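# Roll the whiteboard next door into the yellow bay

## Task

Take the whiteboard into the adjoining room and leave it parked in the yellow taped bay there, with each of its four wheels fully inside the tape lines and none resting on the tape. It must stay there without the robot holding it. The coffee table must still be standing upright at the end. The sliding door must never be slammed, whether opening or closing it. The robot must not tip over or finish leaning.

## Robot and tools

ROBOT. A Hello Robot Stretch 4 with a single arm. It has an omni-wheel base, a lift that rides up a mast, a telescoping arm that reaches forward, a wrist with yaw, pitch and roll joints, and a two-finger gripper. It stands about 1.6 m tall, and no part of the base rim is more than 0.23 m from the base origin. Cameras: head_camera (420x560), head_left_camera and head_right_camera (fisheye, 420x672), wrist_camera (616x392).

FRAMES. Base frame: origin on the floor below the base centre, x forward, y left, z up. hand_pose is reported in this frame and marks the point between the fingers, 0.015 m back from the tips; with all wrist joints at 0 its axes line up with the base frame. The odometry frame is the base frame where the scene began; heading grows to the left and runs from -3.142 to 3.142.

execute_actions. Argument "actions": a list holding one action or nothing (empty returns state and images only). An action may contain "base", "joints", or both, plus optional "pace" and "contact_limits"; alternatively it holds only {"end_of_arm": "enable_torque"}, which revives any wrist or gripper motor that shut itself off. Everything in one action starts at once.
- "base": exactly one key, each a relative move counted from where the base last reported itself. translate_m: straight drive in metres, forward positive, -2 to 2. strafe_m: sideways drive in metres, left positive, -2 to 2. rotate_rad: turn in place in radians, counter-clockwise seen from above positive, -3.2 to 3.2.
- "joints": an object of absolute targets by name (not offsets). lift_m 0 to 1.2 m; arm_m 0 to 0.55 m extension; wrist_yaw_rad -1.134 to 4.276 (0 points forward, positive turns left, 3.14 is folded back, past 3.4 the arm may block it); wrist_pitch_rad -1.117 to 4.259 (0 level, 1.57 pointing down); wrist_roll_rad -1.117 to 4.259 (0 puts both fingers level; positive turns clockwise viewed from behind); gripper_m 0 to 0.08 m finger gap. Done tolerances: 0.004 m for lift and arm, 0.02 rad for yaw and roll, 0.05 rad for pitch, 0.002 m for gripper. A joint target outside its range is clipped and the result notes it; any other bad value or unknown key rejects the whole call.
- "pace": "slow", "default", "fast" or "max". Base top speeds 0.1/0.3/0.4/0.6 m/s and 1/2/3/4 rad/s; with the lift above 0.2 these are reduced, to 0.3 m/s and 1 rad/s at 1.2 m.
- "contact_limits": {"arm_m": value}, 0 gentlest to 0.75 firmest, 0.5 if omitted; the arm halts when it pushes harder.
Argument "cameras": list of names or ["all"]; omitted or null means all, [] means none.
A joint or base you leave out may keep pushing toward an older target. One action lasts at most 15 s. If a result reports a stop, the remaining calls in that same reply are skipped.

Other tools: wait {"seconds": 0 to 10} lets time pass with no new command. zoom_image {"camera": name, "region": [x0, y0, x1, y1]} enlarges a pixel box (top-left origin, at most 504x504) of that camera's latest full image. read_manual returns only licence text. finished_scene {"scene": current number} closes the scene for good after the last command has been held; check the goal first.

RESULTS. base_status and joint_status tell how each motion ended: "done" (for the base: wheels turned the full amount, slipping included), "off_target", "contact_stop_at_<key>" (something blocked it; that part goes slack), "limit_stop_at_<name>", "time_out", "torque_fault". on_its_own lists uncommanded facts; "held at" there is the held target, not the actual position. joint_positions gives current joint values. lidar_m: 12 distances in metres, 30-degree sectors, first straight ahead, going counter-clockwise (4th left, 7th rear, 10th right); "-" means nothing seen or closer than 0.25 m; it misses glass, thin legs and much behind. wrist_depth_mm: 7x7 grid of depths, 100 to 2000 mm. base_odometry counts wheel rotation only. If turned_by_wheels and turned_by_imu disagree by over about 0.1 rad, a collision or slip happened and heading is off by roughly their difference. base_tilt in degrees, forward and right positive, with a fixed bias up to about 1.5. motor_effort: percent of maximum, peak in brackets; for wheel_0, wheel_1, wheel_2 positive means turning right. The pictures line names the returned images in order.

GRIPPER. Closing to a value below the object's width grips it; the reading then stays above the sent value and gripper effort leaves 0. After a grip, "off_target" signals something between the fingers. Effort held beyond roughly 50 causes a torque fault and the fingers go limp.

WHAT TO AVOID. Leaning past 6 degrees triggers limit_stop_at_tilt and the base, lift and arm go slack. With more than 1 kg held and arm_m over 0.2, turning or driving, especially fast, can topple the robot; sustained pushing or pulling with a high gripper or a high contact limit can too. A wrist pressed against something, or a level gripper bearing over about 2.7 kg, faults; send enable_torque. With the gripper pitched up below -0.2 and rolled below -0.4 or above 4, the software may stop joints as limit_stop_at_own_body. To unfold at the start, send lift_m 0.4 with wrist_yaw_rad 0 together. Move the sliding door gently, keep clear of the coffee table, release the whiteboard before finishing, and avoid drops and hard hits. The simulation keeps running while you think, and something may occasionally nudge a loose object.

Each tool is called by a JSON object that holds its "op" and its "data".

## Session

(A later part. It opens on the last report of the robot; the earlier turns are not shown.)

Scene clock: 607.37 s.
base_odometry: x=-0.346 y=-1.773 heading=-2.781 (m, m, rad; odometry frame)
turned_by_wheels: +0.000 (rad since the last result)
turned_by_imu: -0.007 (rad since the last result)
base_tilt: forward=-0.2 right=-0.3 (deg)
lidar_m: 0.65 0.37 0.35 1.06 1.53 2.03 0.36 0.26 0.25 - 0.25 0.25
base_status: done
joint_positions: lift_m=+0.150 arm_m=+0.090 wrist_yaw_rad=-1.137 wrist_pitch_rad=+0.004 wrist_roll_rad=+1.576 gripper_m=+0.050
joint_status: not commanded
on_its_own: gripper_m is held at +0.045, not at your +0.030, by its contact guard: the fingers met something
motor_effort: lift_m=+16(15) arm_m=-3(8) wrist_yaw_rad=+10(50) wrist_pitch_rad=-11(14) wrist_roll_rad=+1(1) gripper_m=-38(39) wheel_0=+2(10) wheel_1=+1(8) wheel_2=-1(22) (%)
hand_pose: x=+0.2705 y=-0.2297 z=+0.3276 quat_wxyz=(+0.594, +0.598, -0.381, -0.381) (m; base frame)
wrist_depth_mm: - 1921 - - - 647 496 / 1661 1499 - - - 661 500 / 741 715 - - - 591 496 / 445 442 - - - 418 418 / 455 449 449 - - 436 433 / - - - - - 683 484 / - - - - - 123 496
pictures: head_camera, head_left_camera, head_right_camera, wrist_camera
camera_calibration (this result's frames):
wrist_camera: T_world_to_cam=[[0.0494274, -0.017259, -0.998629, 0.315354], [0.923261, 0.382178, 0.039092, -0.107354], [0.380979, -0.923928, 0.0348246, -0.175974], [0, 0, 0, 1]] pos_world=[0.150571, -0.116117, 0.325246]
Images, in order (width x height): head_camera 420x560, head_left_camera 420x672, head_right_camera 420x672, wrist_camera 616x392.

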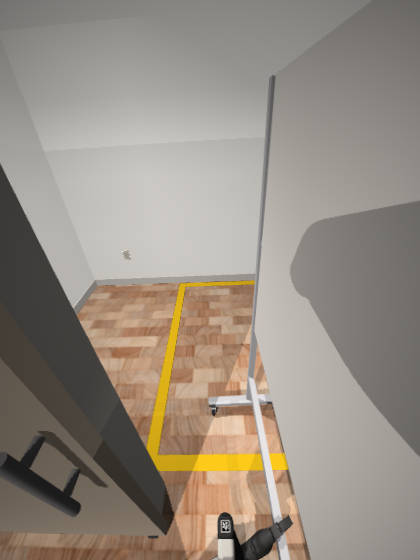

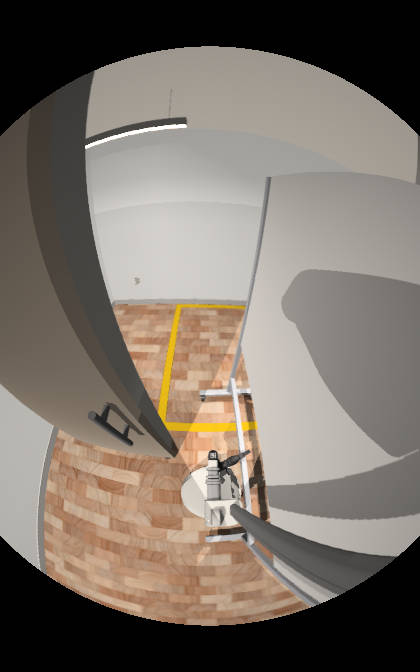

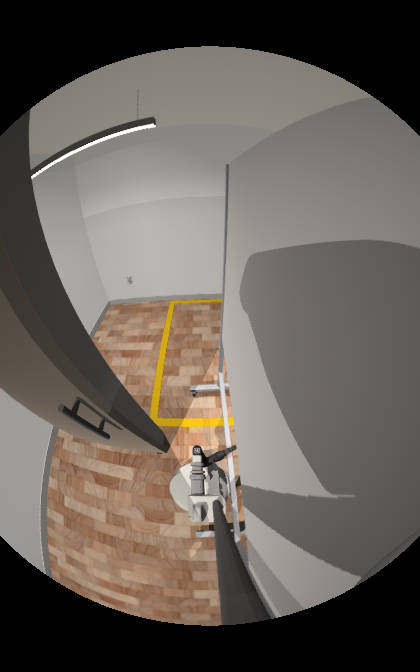

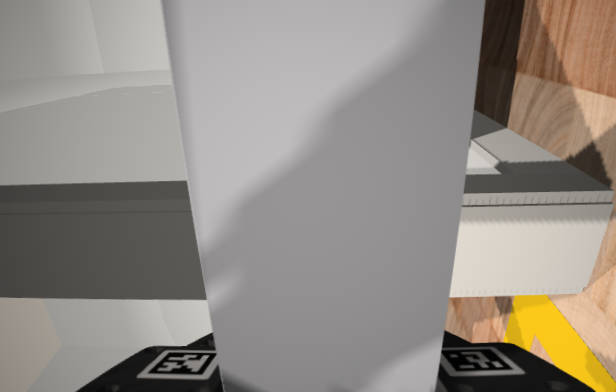

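{"op": "execute_actions", "data": {"actions": [{"base": {"rotate_rad": 0.03}}]}}

{"op": "zoom_image", "data": {"camera": "head_camera", "region": [130, 440, 310, 560]}}

{"op": "zoom_image", "data": {"camera": "head_camera", "region": [165, 300, 315, 420]}}

{"op": "zoom_image", "data": {"camera": "head_right_camera", "region": [140, 430, 280, 570]}}

Scene clock: 635.37 s.
base_odometry: x=-0.346 y=-1.773 heading=-2.751 (m, m, rad; odometry frame)
turned_by_wheels: +0.030 (rad since the last result)
turned_by_imu: +0.030 (rad since the last result)
base_tilt: forward=-0.1 right=-0.3 (deg)
lidar_m: 0.70 0.37 0.36 1.14 1.57 2.11 2.24 0.25 0.25 - 0.25 0.25
base_status: done
joint_positions: lift_m=+0.150 arm_m=+0.090 wrist_yaw_rad=-1.136 wrist_pitch_rad=+0.004 wrist_roll_rad=+1.576 gripper_m=+0.050
joint_status: not commanded
on_its_own: gripper_m is held at +0.045, not at your +0.030, by its contact guard: the fingers met something
motor_effort: lift_m=+15(15) arm_m=-3(3) wrist_yaw_rad=+8(44) wrist_pitch_rad=-12(13) wrist_roll_rad=+1(0) gripper_m=-38(39) wheel_0=+2(7) wheel_1=-1(2) wheel_2=-4(13) (%)
hand_pose: x=+0.2707 y=-0.2297 z=+0.3275 quat_wxyz=(+0.594, +0.598, -0.380, -0.381) (m; base frame)
wrist_depth_mm: - - - - - 627 496 / 1308 1205 - - - 647 500 / 661 634 - - - 521 477 / 442 439 - - - 421 415 / 469 469 - - - 452 452 / - - - - - 768 517 / - - - - - 123 492
pictures: head_camera, head_left_camera, head_right_camera, wrist_camera
camera_calibration (this result's frames):
wrist_camera: T_world_to_cam=[[0.0492197, -0.0169718, -0.998644, 0.315404], [0.922837, 0.383214, 0.0389708, -0.107195], [0.382033, -0.923503, 0.034524, -0.176147], [0, 0, 0, 1]] pos_world=[0.150693, -0.11624, 0.325235]
Images, in order (width x height): head_camera 420x560, head_left_camera 420x672, head_right_camera 420x672, wrist_camera 616x392.

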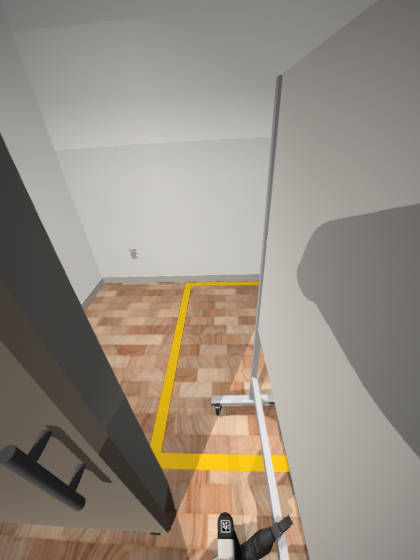

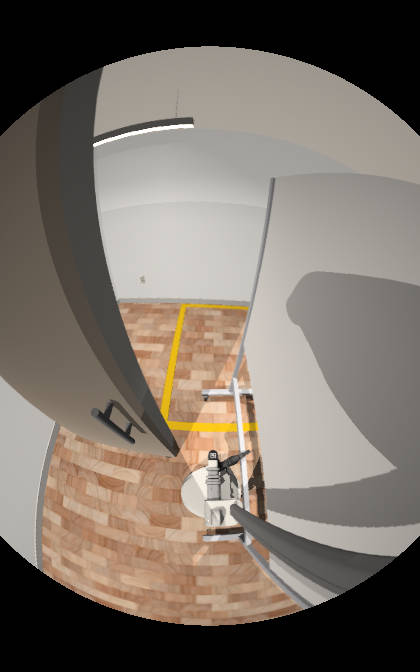

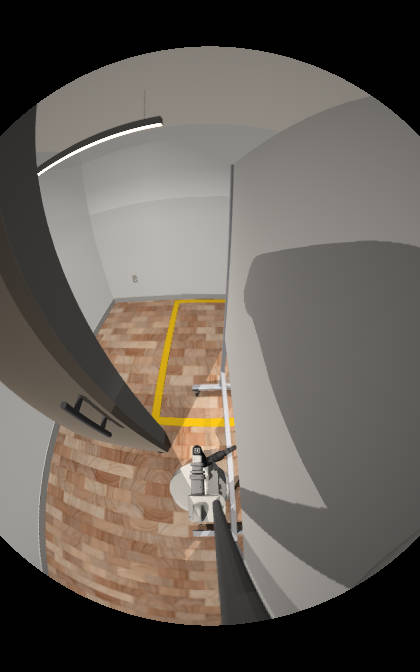

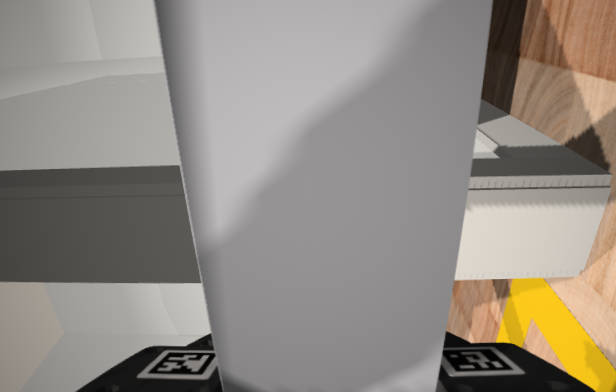

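Region (130, 440, 310, 560) of head_camera's 420x560 image, scaled by 2.800, with more detail than that image has.

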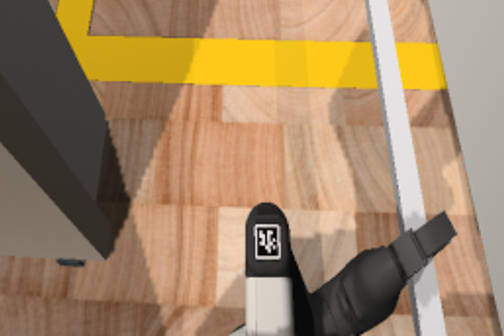

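Region (165, 300, 315, 420) of head_camera's 420x560 image, scaled by 3.360, with more detail than that image has; it fills the top 403 rows of this view, and the rest is white.

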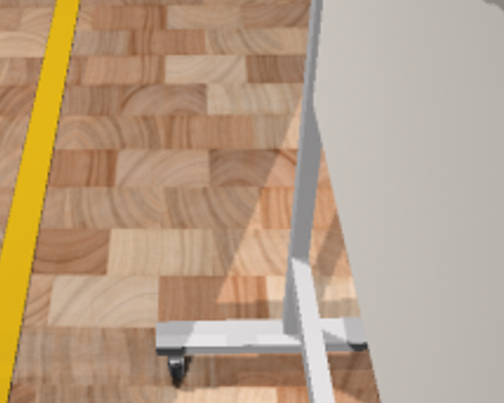

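Region (140, 430, 280, 570) of head_right_camera's 420x672 image, scaled by 3.600, with more detail than that image has.

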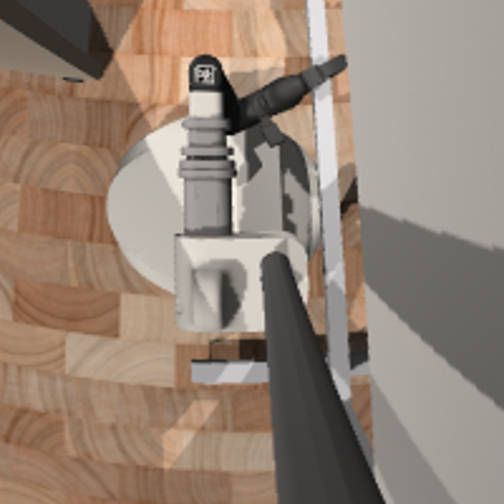

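{"op": "execute_actions", "data": {"actions": [{"base": {"translate_m": 1.165}, "pace": "max"}]}}

Scene clock: 653.33 s.
base_odometry: x=-1.423 y=-2.216 heading=-2.751 (m, m, rad; odometry frame)
turned_by_wheels: +0.000 (rad since the last result)
turned_by_imu: -0.008 (rad since the last result)
base_tilt: forward=-0.1 right=-0.3 (deg)
lidar_m: 0.73 1.23 1.51 1.43 0.98 0.73 0.36 0.25 - - 0.25 0.25
base_status: done
joint_positions: lift_m=+0.150 arm_m=+0.089 wrist_yaw_rad=-1.137 wrist_pitch_rad=+0.004 wrist_roll_rad=+1.576 gripper_m=+0.050
joint_status: not commanded
on_its_own: gripper_m is held at +0.045, not at your +0.030, by its contact guard: the fingers met something
motor_effort: lift_m=+15(16) arm_m=-1(3) wrist_yaw_rad=+9(56) wrist_pitch_rad=-12(12) wrist_roll_rad=+1(0) gripper_m=-38(39) wheel_0=-1(10) wheel_1=-1(10) wheel_2=+2(26) (%)
hand_pose: x=+0.2702 y=-0.2297 z=+0.3276 quat_wxyz=(+0.594, +0.598, -0.380, -0.381) (m; base frame)
wrist_depth_mm: - - - - - 627 500 / - - - - - 640 504 / - - - - - 647 508 / - - - - - 699 512 / 1863 1808 - - - 715 512 / 1499 1499 1537 - - 732 517 / 1281 1308 - - - 123 496
pictures: head_camera, head_left_camera, head_right_camera, wrist_camera
camera_calibration (this result's frames):
wrist_camera: T_world_to_cam=[[0.0492135, -0.0171138, -0.998642, 0.31541], [0.92314, 0.382487, 0.038938, -0.106967], [0.381301, -0.923802, 0.034622, -0.175866], [0, 0, 0, 1]] pos_world=[0.150281, -0.116154, 0.325235]
Images, in order (width x height): head_camera 420x560, head_left_camera 420x672, head_right_camera 420x672, wrist_camera 616x392.

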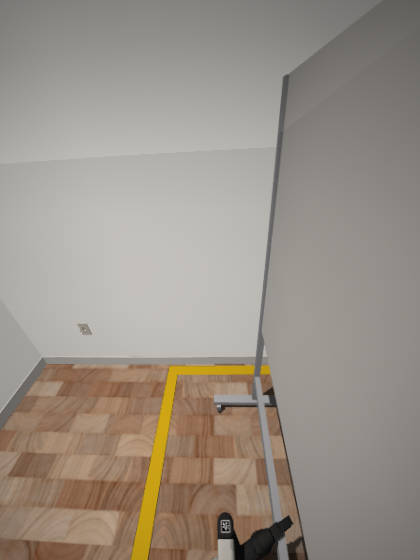

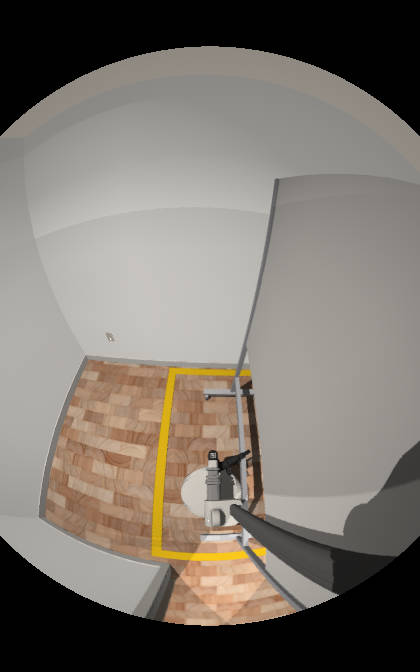

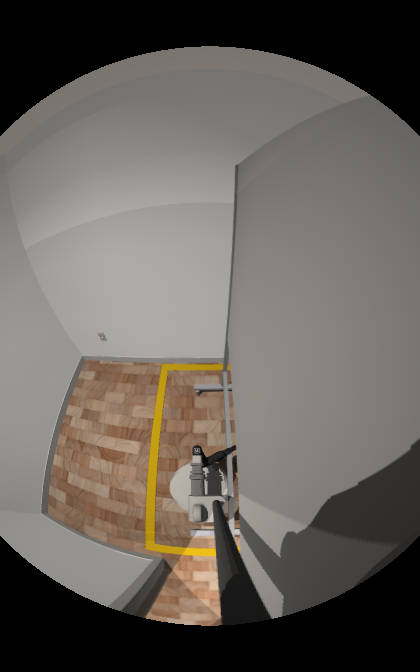

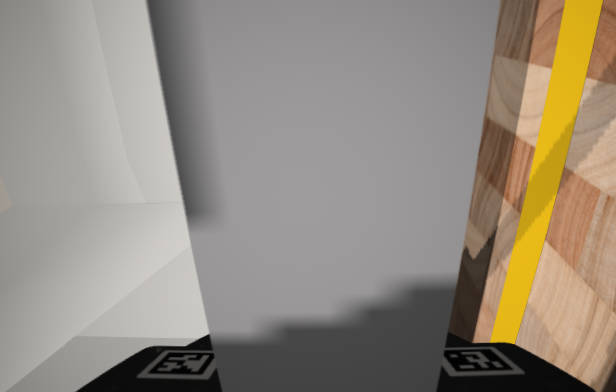

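{"op": "execute_actions", "data": {"actions": []}}

Scene clock: 660.03 s.
base_odometry: x=-1.423 y=-2.216 heading=-2.751 (m, m, rad; odometry frame)
turned_by_wheels: +0.000 (rad since the last result)
turned_by_imu: +0.000 (rad since the last result)
base_tilt: forward=-0.2 right=-0.3 (deg)
lidar_m: 0.72 1.22 1.49 1.44 0.95 0.73 0.34 0.25 - - 0.25 0.25
base_status: done
joint_positions: lift_m=+0.150 arm_m=+0.089 wrist_yaw_rad=-1.137 wrist_pitch_rad=+0.004 wrist_roll_rad=+1.576 gripper_m=+0.050
joint_status: not commanded
on_its_own: gripper_m is held at +0.045, not at your +0.030, by its contact guard: the fingers met something
motor_effort: lift_m=+16(16) arm_m=-1(3) wrist_yaw_rad=+9(56) wrist_pitch_rad=-12(12) wrist_roll_rad=+1(0) gripper_m=-38(39) wheel_0=-1(10) wheel_1=-1(10) wheel_2=+2(26) (%)
hand_pose: x=+0.2702 y=-0.2297 z=+0.3276 quat_wxyz=(+0.594, +0.598, -0.380, -0.381) (m; base frame)
wrist_depth_mm: - - - - - 627 496 / - - - - - 640 504 / - - - - - 654 504 / - - - - - 707 508 / 1921 1921 - - - 715 517 / 1537 1537 1499 - - 732 512 / 1281 1308 - - - 123 500
pictures: head_camera, head_left_camera, head_right_camera, wrist_camera
camera_calibration (this result's frames):
wrist_camera: T_world_to_cam=[[0.0492109, -0.017115, -0.998642, 0.31541], [0.92314, 0.382488, 0.0389351, -0.106966], [0.381303, -0.923802, 0.0346222, -0.175866], [0, 0, 0, 1]] pos_world=[0.150281, -0.116154, 0.325236]
Images, in order (width x height): head_camera 420x560, head_left_camera 420x672, head_right_camera 420x672, wrist_camera 616x392.

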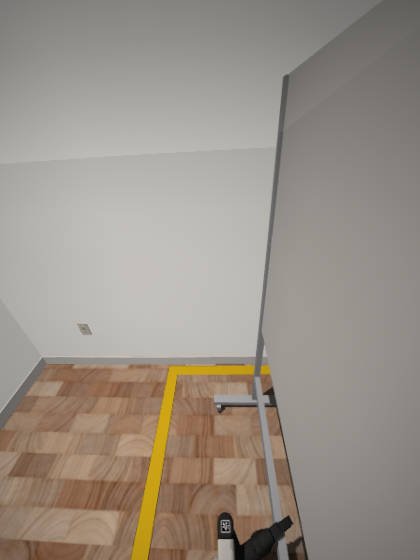

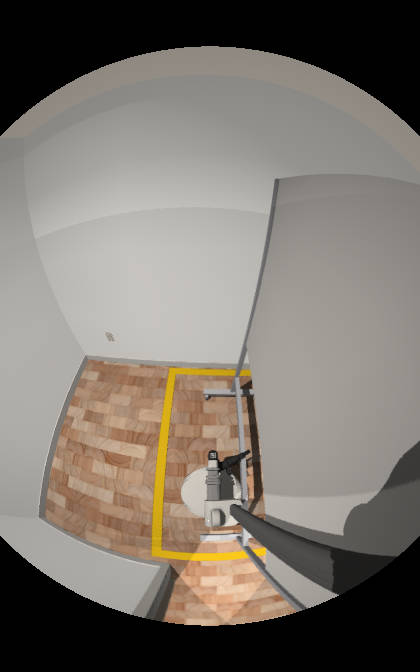

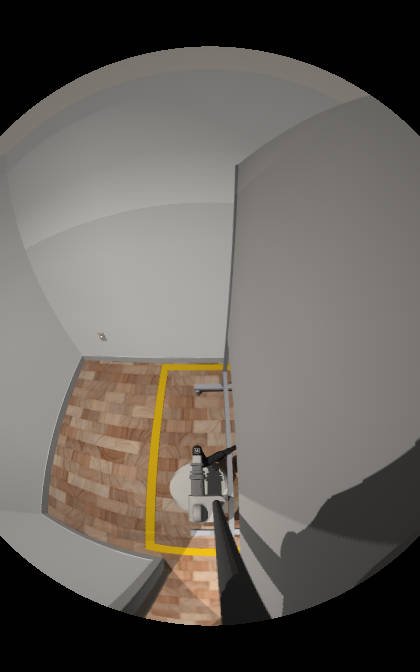

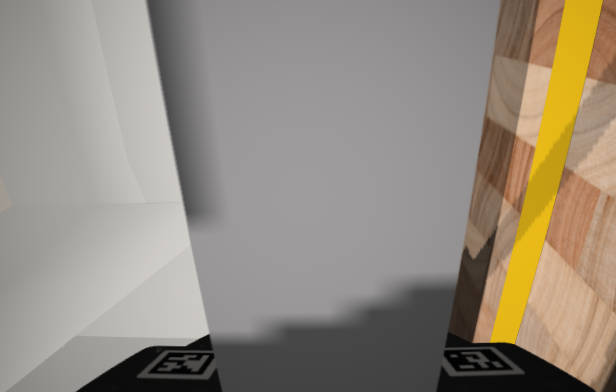

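{"op": "zoom_image", "data": {"camera": "head_left_camera", "region": [140, 480, 300, 600]}}

{"op": "zoom_image", "data": {"camera": "head_camera", "region": [150, 340, 310, 460]}}

Region (140, 480, 300, 600) of head_left_camera's 420x672 image, scaled by 3.150, with more detail than that image has; it fills the top 378 rows of this view, and the rest is white.

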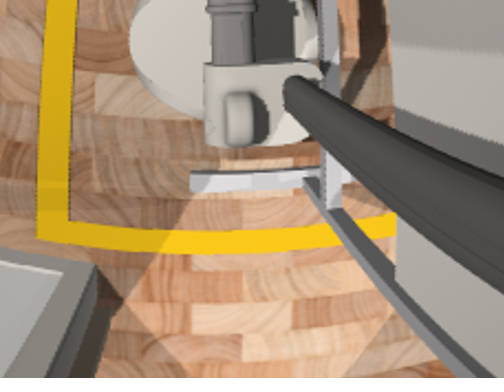

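Region (150, 340, 310, 460) of head_camera's 420x560 image, scaled by 3.150, with more detail than that image has; it fills the top 378 rows of this view, and the rest is white.

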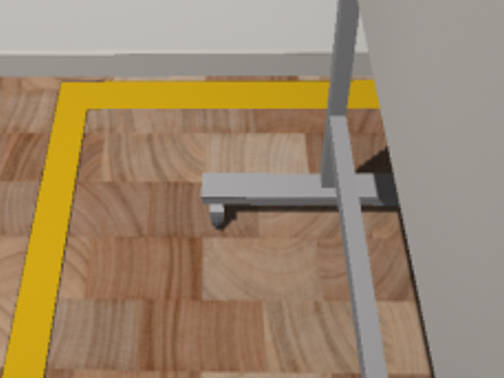

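The board sits inside the bay with clearance on every side, so I'm releasing the crossbar.

{"op": "execute_actions", "data": {"actions": [{"joints": {"gripper_m": 0.075}}], "cameras": ["wrist_camera", "head_left_camera"]}}

Scene clock: 681.60 s.
base_odometry: x=-1.423 y=-2.216 heading=-2.751 (m, m, rad; odometry frame)
turned_by_wheels: +0.000 (rad since the last result)
turned_by_imu: +0.000 (rad since the last result)
base_tilt: forward=-0.2 right=-0.1 (deg)
lidar_m: 0.74 1.23 1.50 1.44 0.93 0.73 0.36 0.25 - - 0.25 0.25
base_status: not commanded
joint_positions: lift_m=+0.150 arm_m=+0.089 wrist_yaw_rad=-1.135 wrist_pitch_rad=+0.003 wrist_roll_rad=+1.576 gripper_m=+0.075
joint_status: all done
motor_effort: lift_m=+16(16) arm_m=-1(1) wrist_yaw_rad=+3(9) wrist_pitch_rad=-9(12) wrist_roll_rad=+2(3) gripper_m=+1(36) wheel_0=-1(1) wheel_1=-1(1) wheel_2=+2(2) (%)
hand_pose: x=+0.2707 y=-0.2297 z=+0.3278 quat_wxyz=(+0.594, +0.598, -0.380, -0.380) (m; base frame)
wrist_depth_mm: - - - - - - 492 / - - - - - 654 504 / - - - - - 654 512 / - - - - - 683 512 / 1808 1921 - - - 707 512 / 1499 1464 1430 - - 707 512 / 1281 116 117 - - 118 -
pictures: head_left_camera, wrist_camera
camera_calibration (this result's frames):
wrist_camera: T_world_to_cam=[[0.0495435, -0.0180023, -0.99861, 0.3153], [0.922299, 0.384522, 0.0388256, -0.106711], [0.383289, -0.92294, 0.035654, -0.176721], [0, 0, 0, 1]] pos_world=[0.150533, -0.116394, 0.325306]
Images, in order (width x height): head_left_camera 420x672, wrist_camera 616x392.

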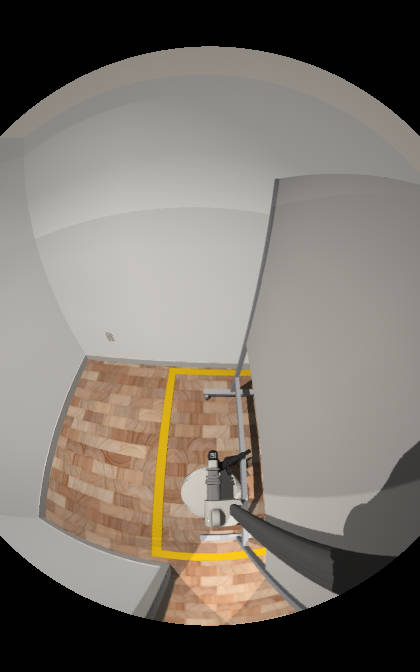

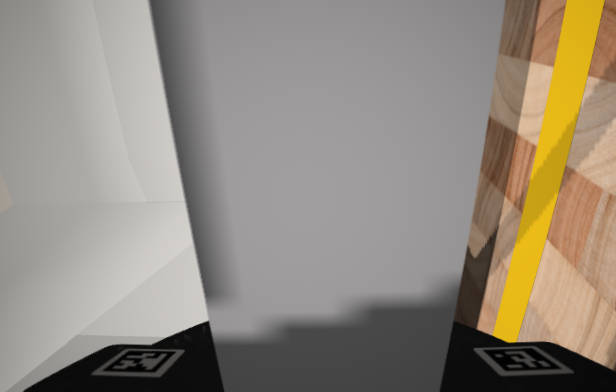

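{"op": "execute_actions", "data": {"actions": [{"base": {"strafe_m": 0.15}, "pace": "fast"}]}}

Scene clock: 685.73 s.
base_odometry: x=-1.366 y=-2.355 heading=-2.751 (m, m, rad; odometry frame)
turned_by_wheels: +0.000 (rad since the last result)
turned_by_imu: +0.000 (rad since the last result)
base_tilt: forward=-0.2 right=-0.3 (deg)
lidar_m: 0.83 1.24 1.36 1.27 0.97 0.69 0.69 0.39 0.29 0.29 0.31 0.47
base_status: done
joint_positions: lift_m=+0.150 arm_m=+0.089 wrist_yaw_rad=-1.134 wrist_pitch_rad=+0.003 wrist_roll_rad=+1.576 gripper_m=+0.075
joint_status: not commanded
motor_effort: lift_m=+16(15) arm_m=-1(1) wrist_yaw_rad=+3(3) wrist_pitch_rad=-9(9) wrist_roll_rad=+2(2) gripper_m=+1(1) wheel_0=+0(8) wheel_1=-1(15) wheel_2=+0(2) (%)
hand_pose: x=+0.2707 y=-0.2297 z=+0.3278 quat_wxyz=(+0.594, +0.598, -0.380, -0.380) (m; base frame)
wrist_depth_mm: - - - 192 1205 732 496 / - - - 205 1229 759 508 / - - - 219 1430 759 508 / - - - 236 1430 768 512 / 1921 1808 1863 255 1430 759 517 / 1537 1499 1499 276 1336 715 508 / 1281 116 132 301 1160 118 -
pictures: head_camera, head_left_camera, head_right_camera, wrist_camera
camera_calibration (this result's frames):
wrist_camera: T_world_to_cam=[[0.0495597, -0.0180233, -0.998609, 0.315295], [0.922238, 0.384668, 0.0388269, -0.106695], [0.383433, -0.922879, 0.0356858, -0.176769], [0, 0, 0, 1]] pos_world=[0.150552, -0.116411, 0.325307]
Images, in order (width x height): head_camera 420x560, head_left_camera 420x672, head_right_camera 420x672, wrist_camera 616x392.

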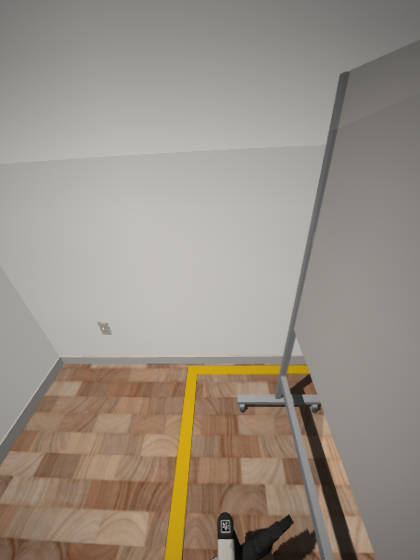

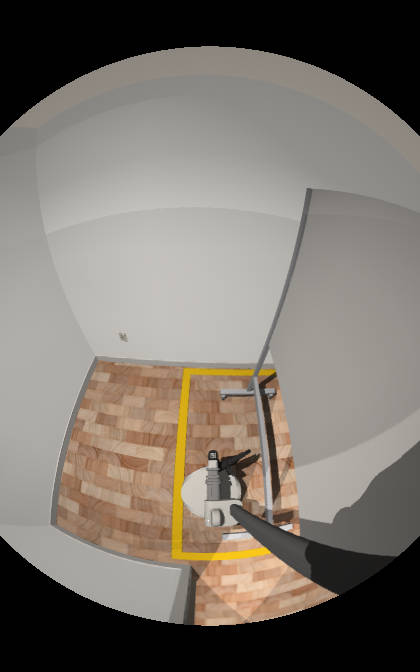

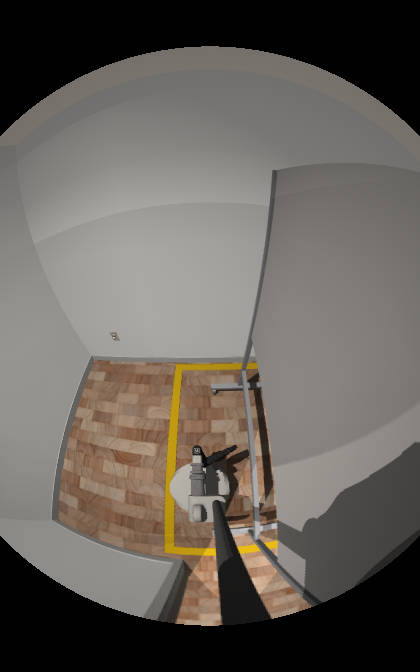

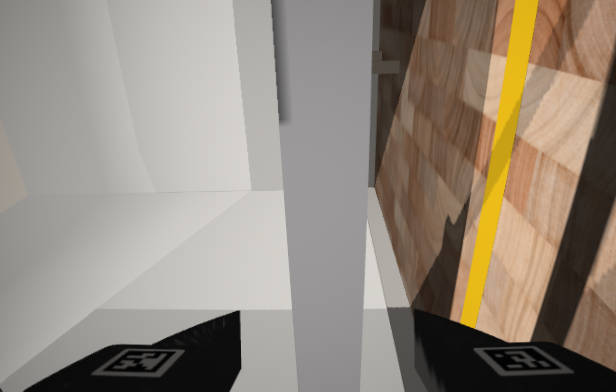

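{"op": "zoom_image", "data": {"camera": "head_left_camera", "region": [160, 350, 330, 580]}}

{"op": "zoom_image", "data": {"camera": "head_camera", "region": [180, 340, 360, 460]}}

{"op": "zoom_image", "data": {"camera": "wrist_camera", "region": [330, 0, 530, 150]}}

Region (160, 350, 330, 580) of head_left_camera's 420x672 image, scaled by 2.191, with more detail than that image has; it fills the left 373 columns of this view, and the rest is white.

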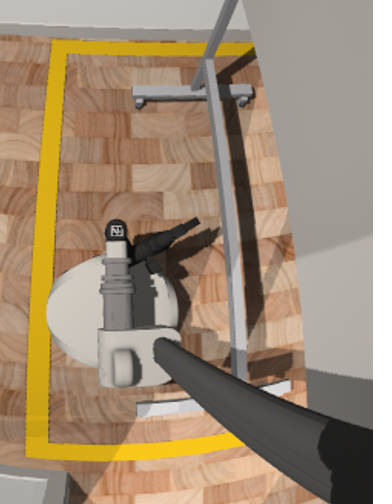

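Region (180, 340, 360, 460) of head_camera's 420x560 image, scaled by 2.800, with more detail than that image has.

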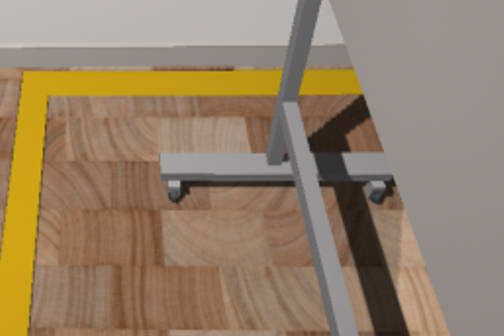

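Region (330, 0, 530, 150) of wrist_camera's 616x392 image, scaled by 2.520; it fills the top 378 rows of this view, and the rest is white.

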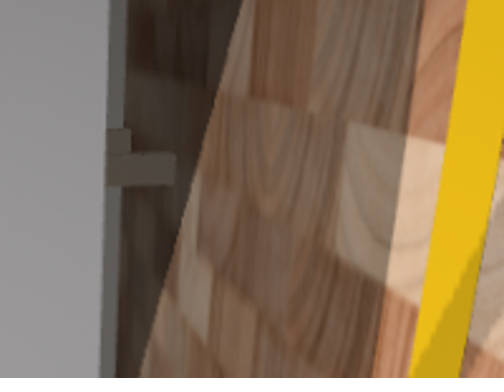

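All four wheels are on bare floor inside the tape. The robot is clear of the board and level, and the coffee table's legs are standing on the floor, so I'm ending the scene.

{"op": "finished_scene", "data": {"scene": 2}}

The scene is finished: the task was done.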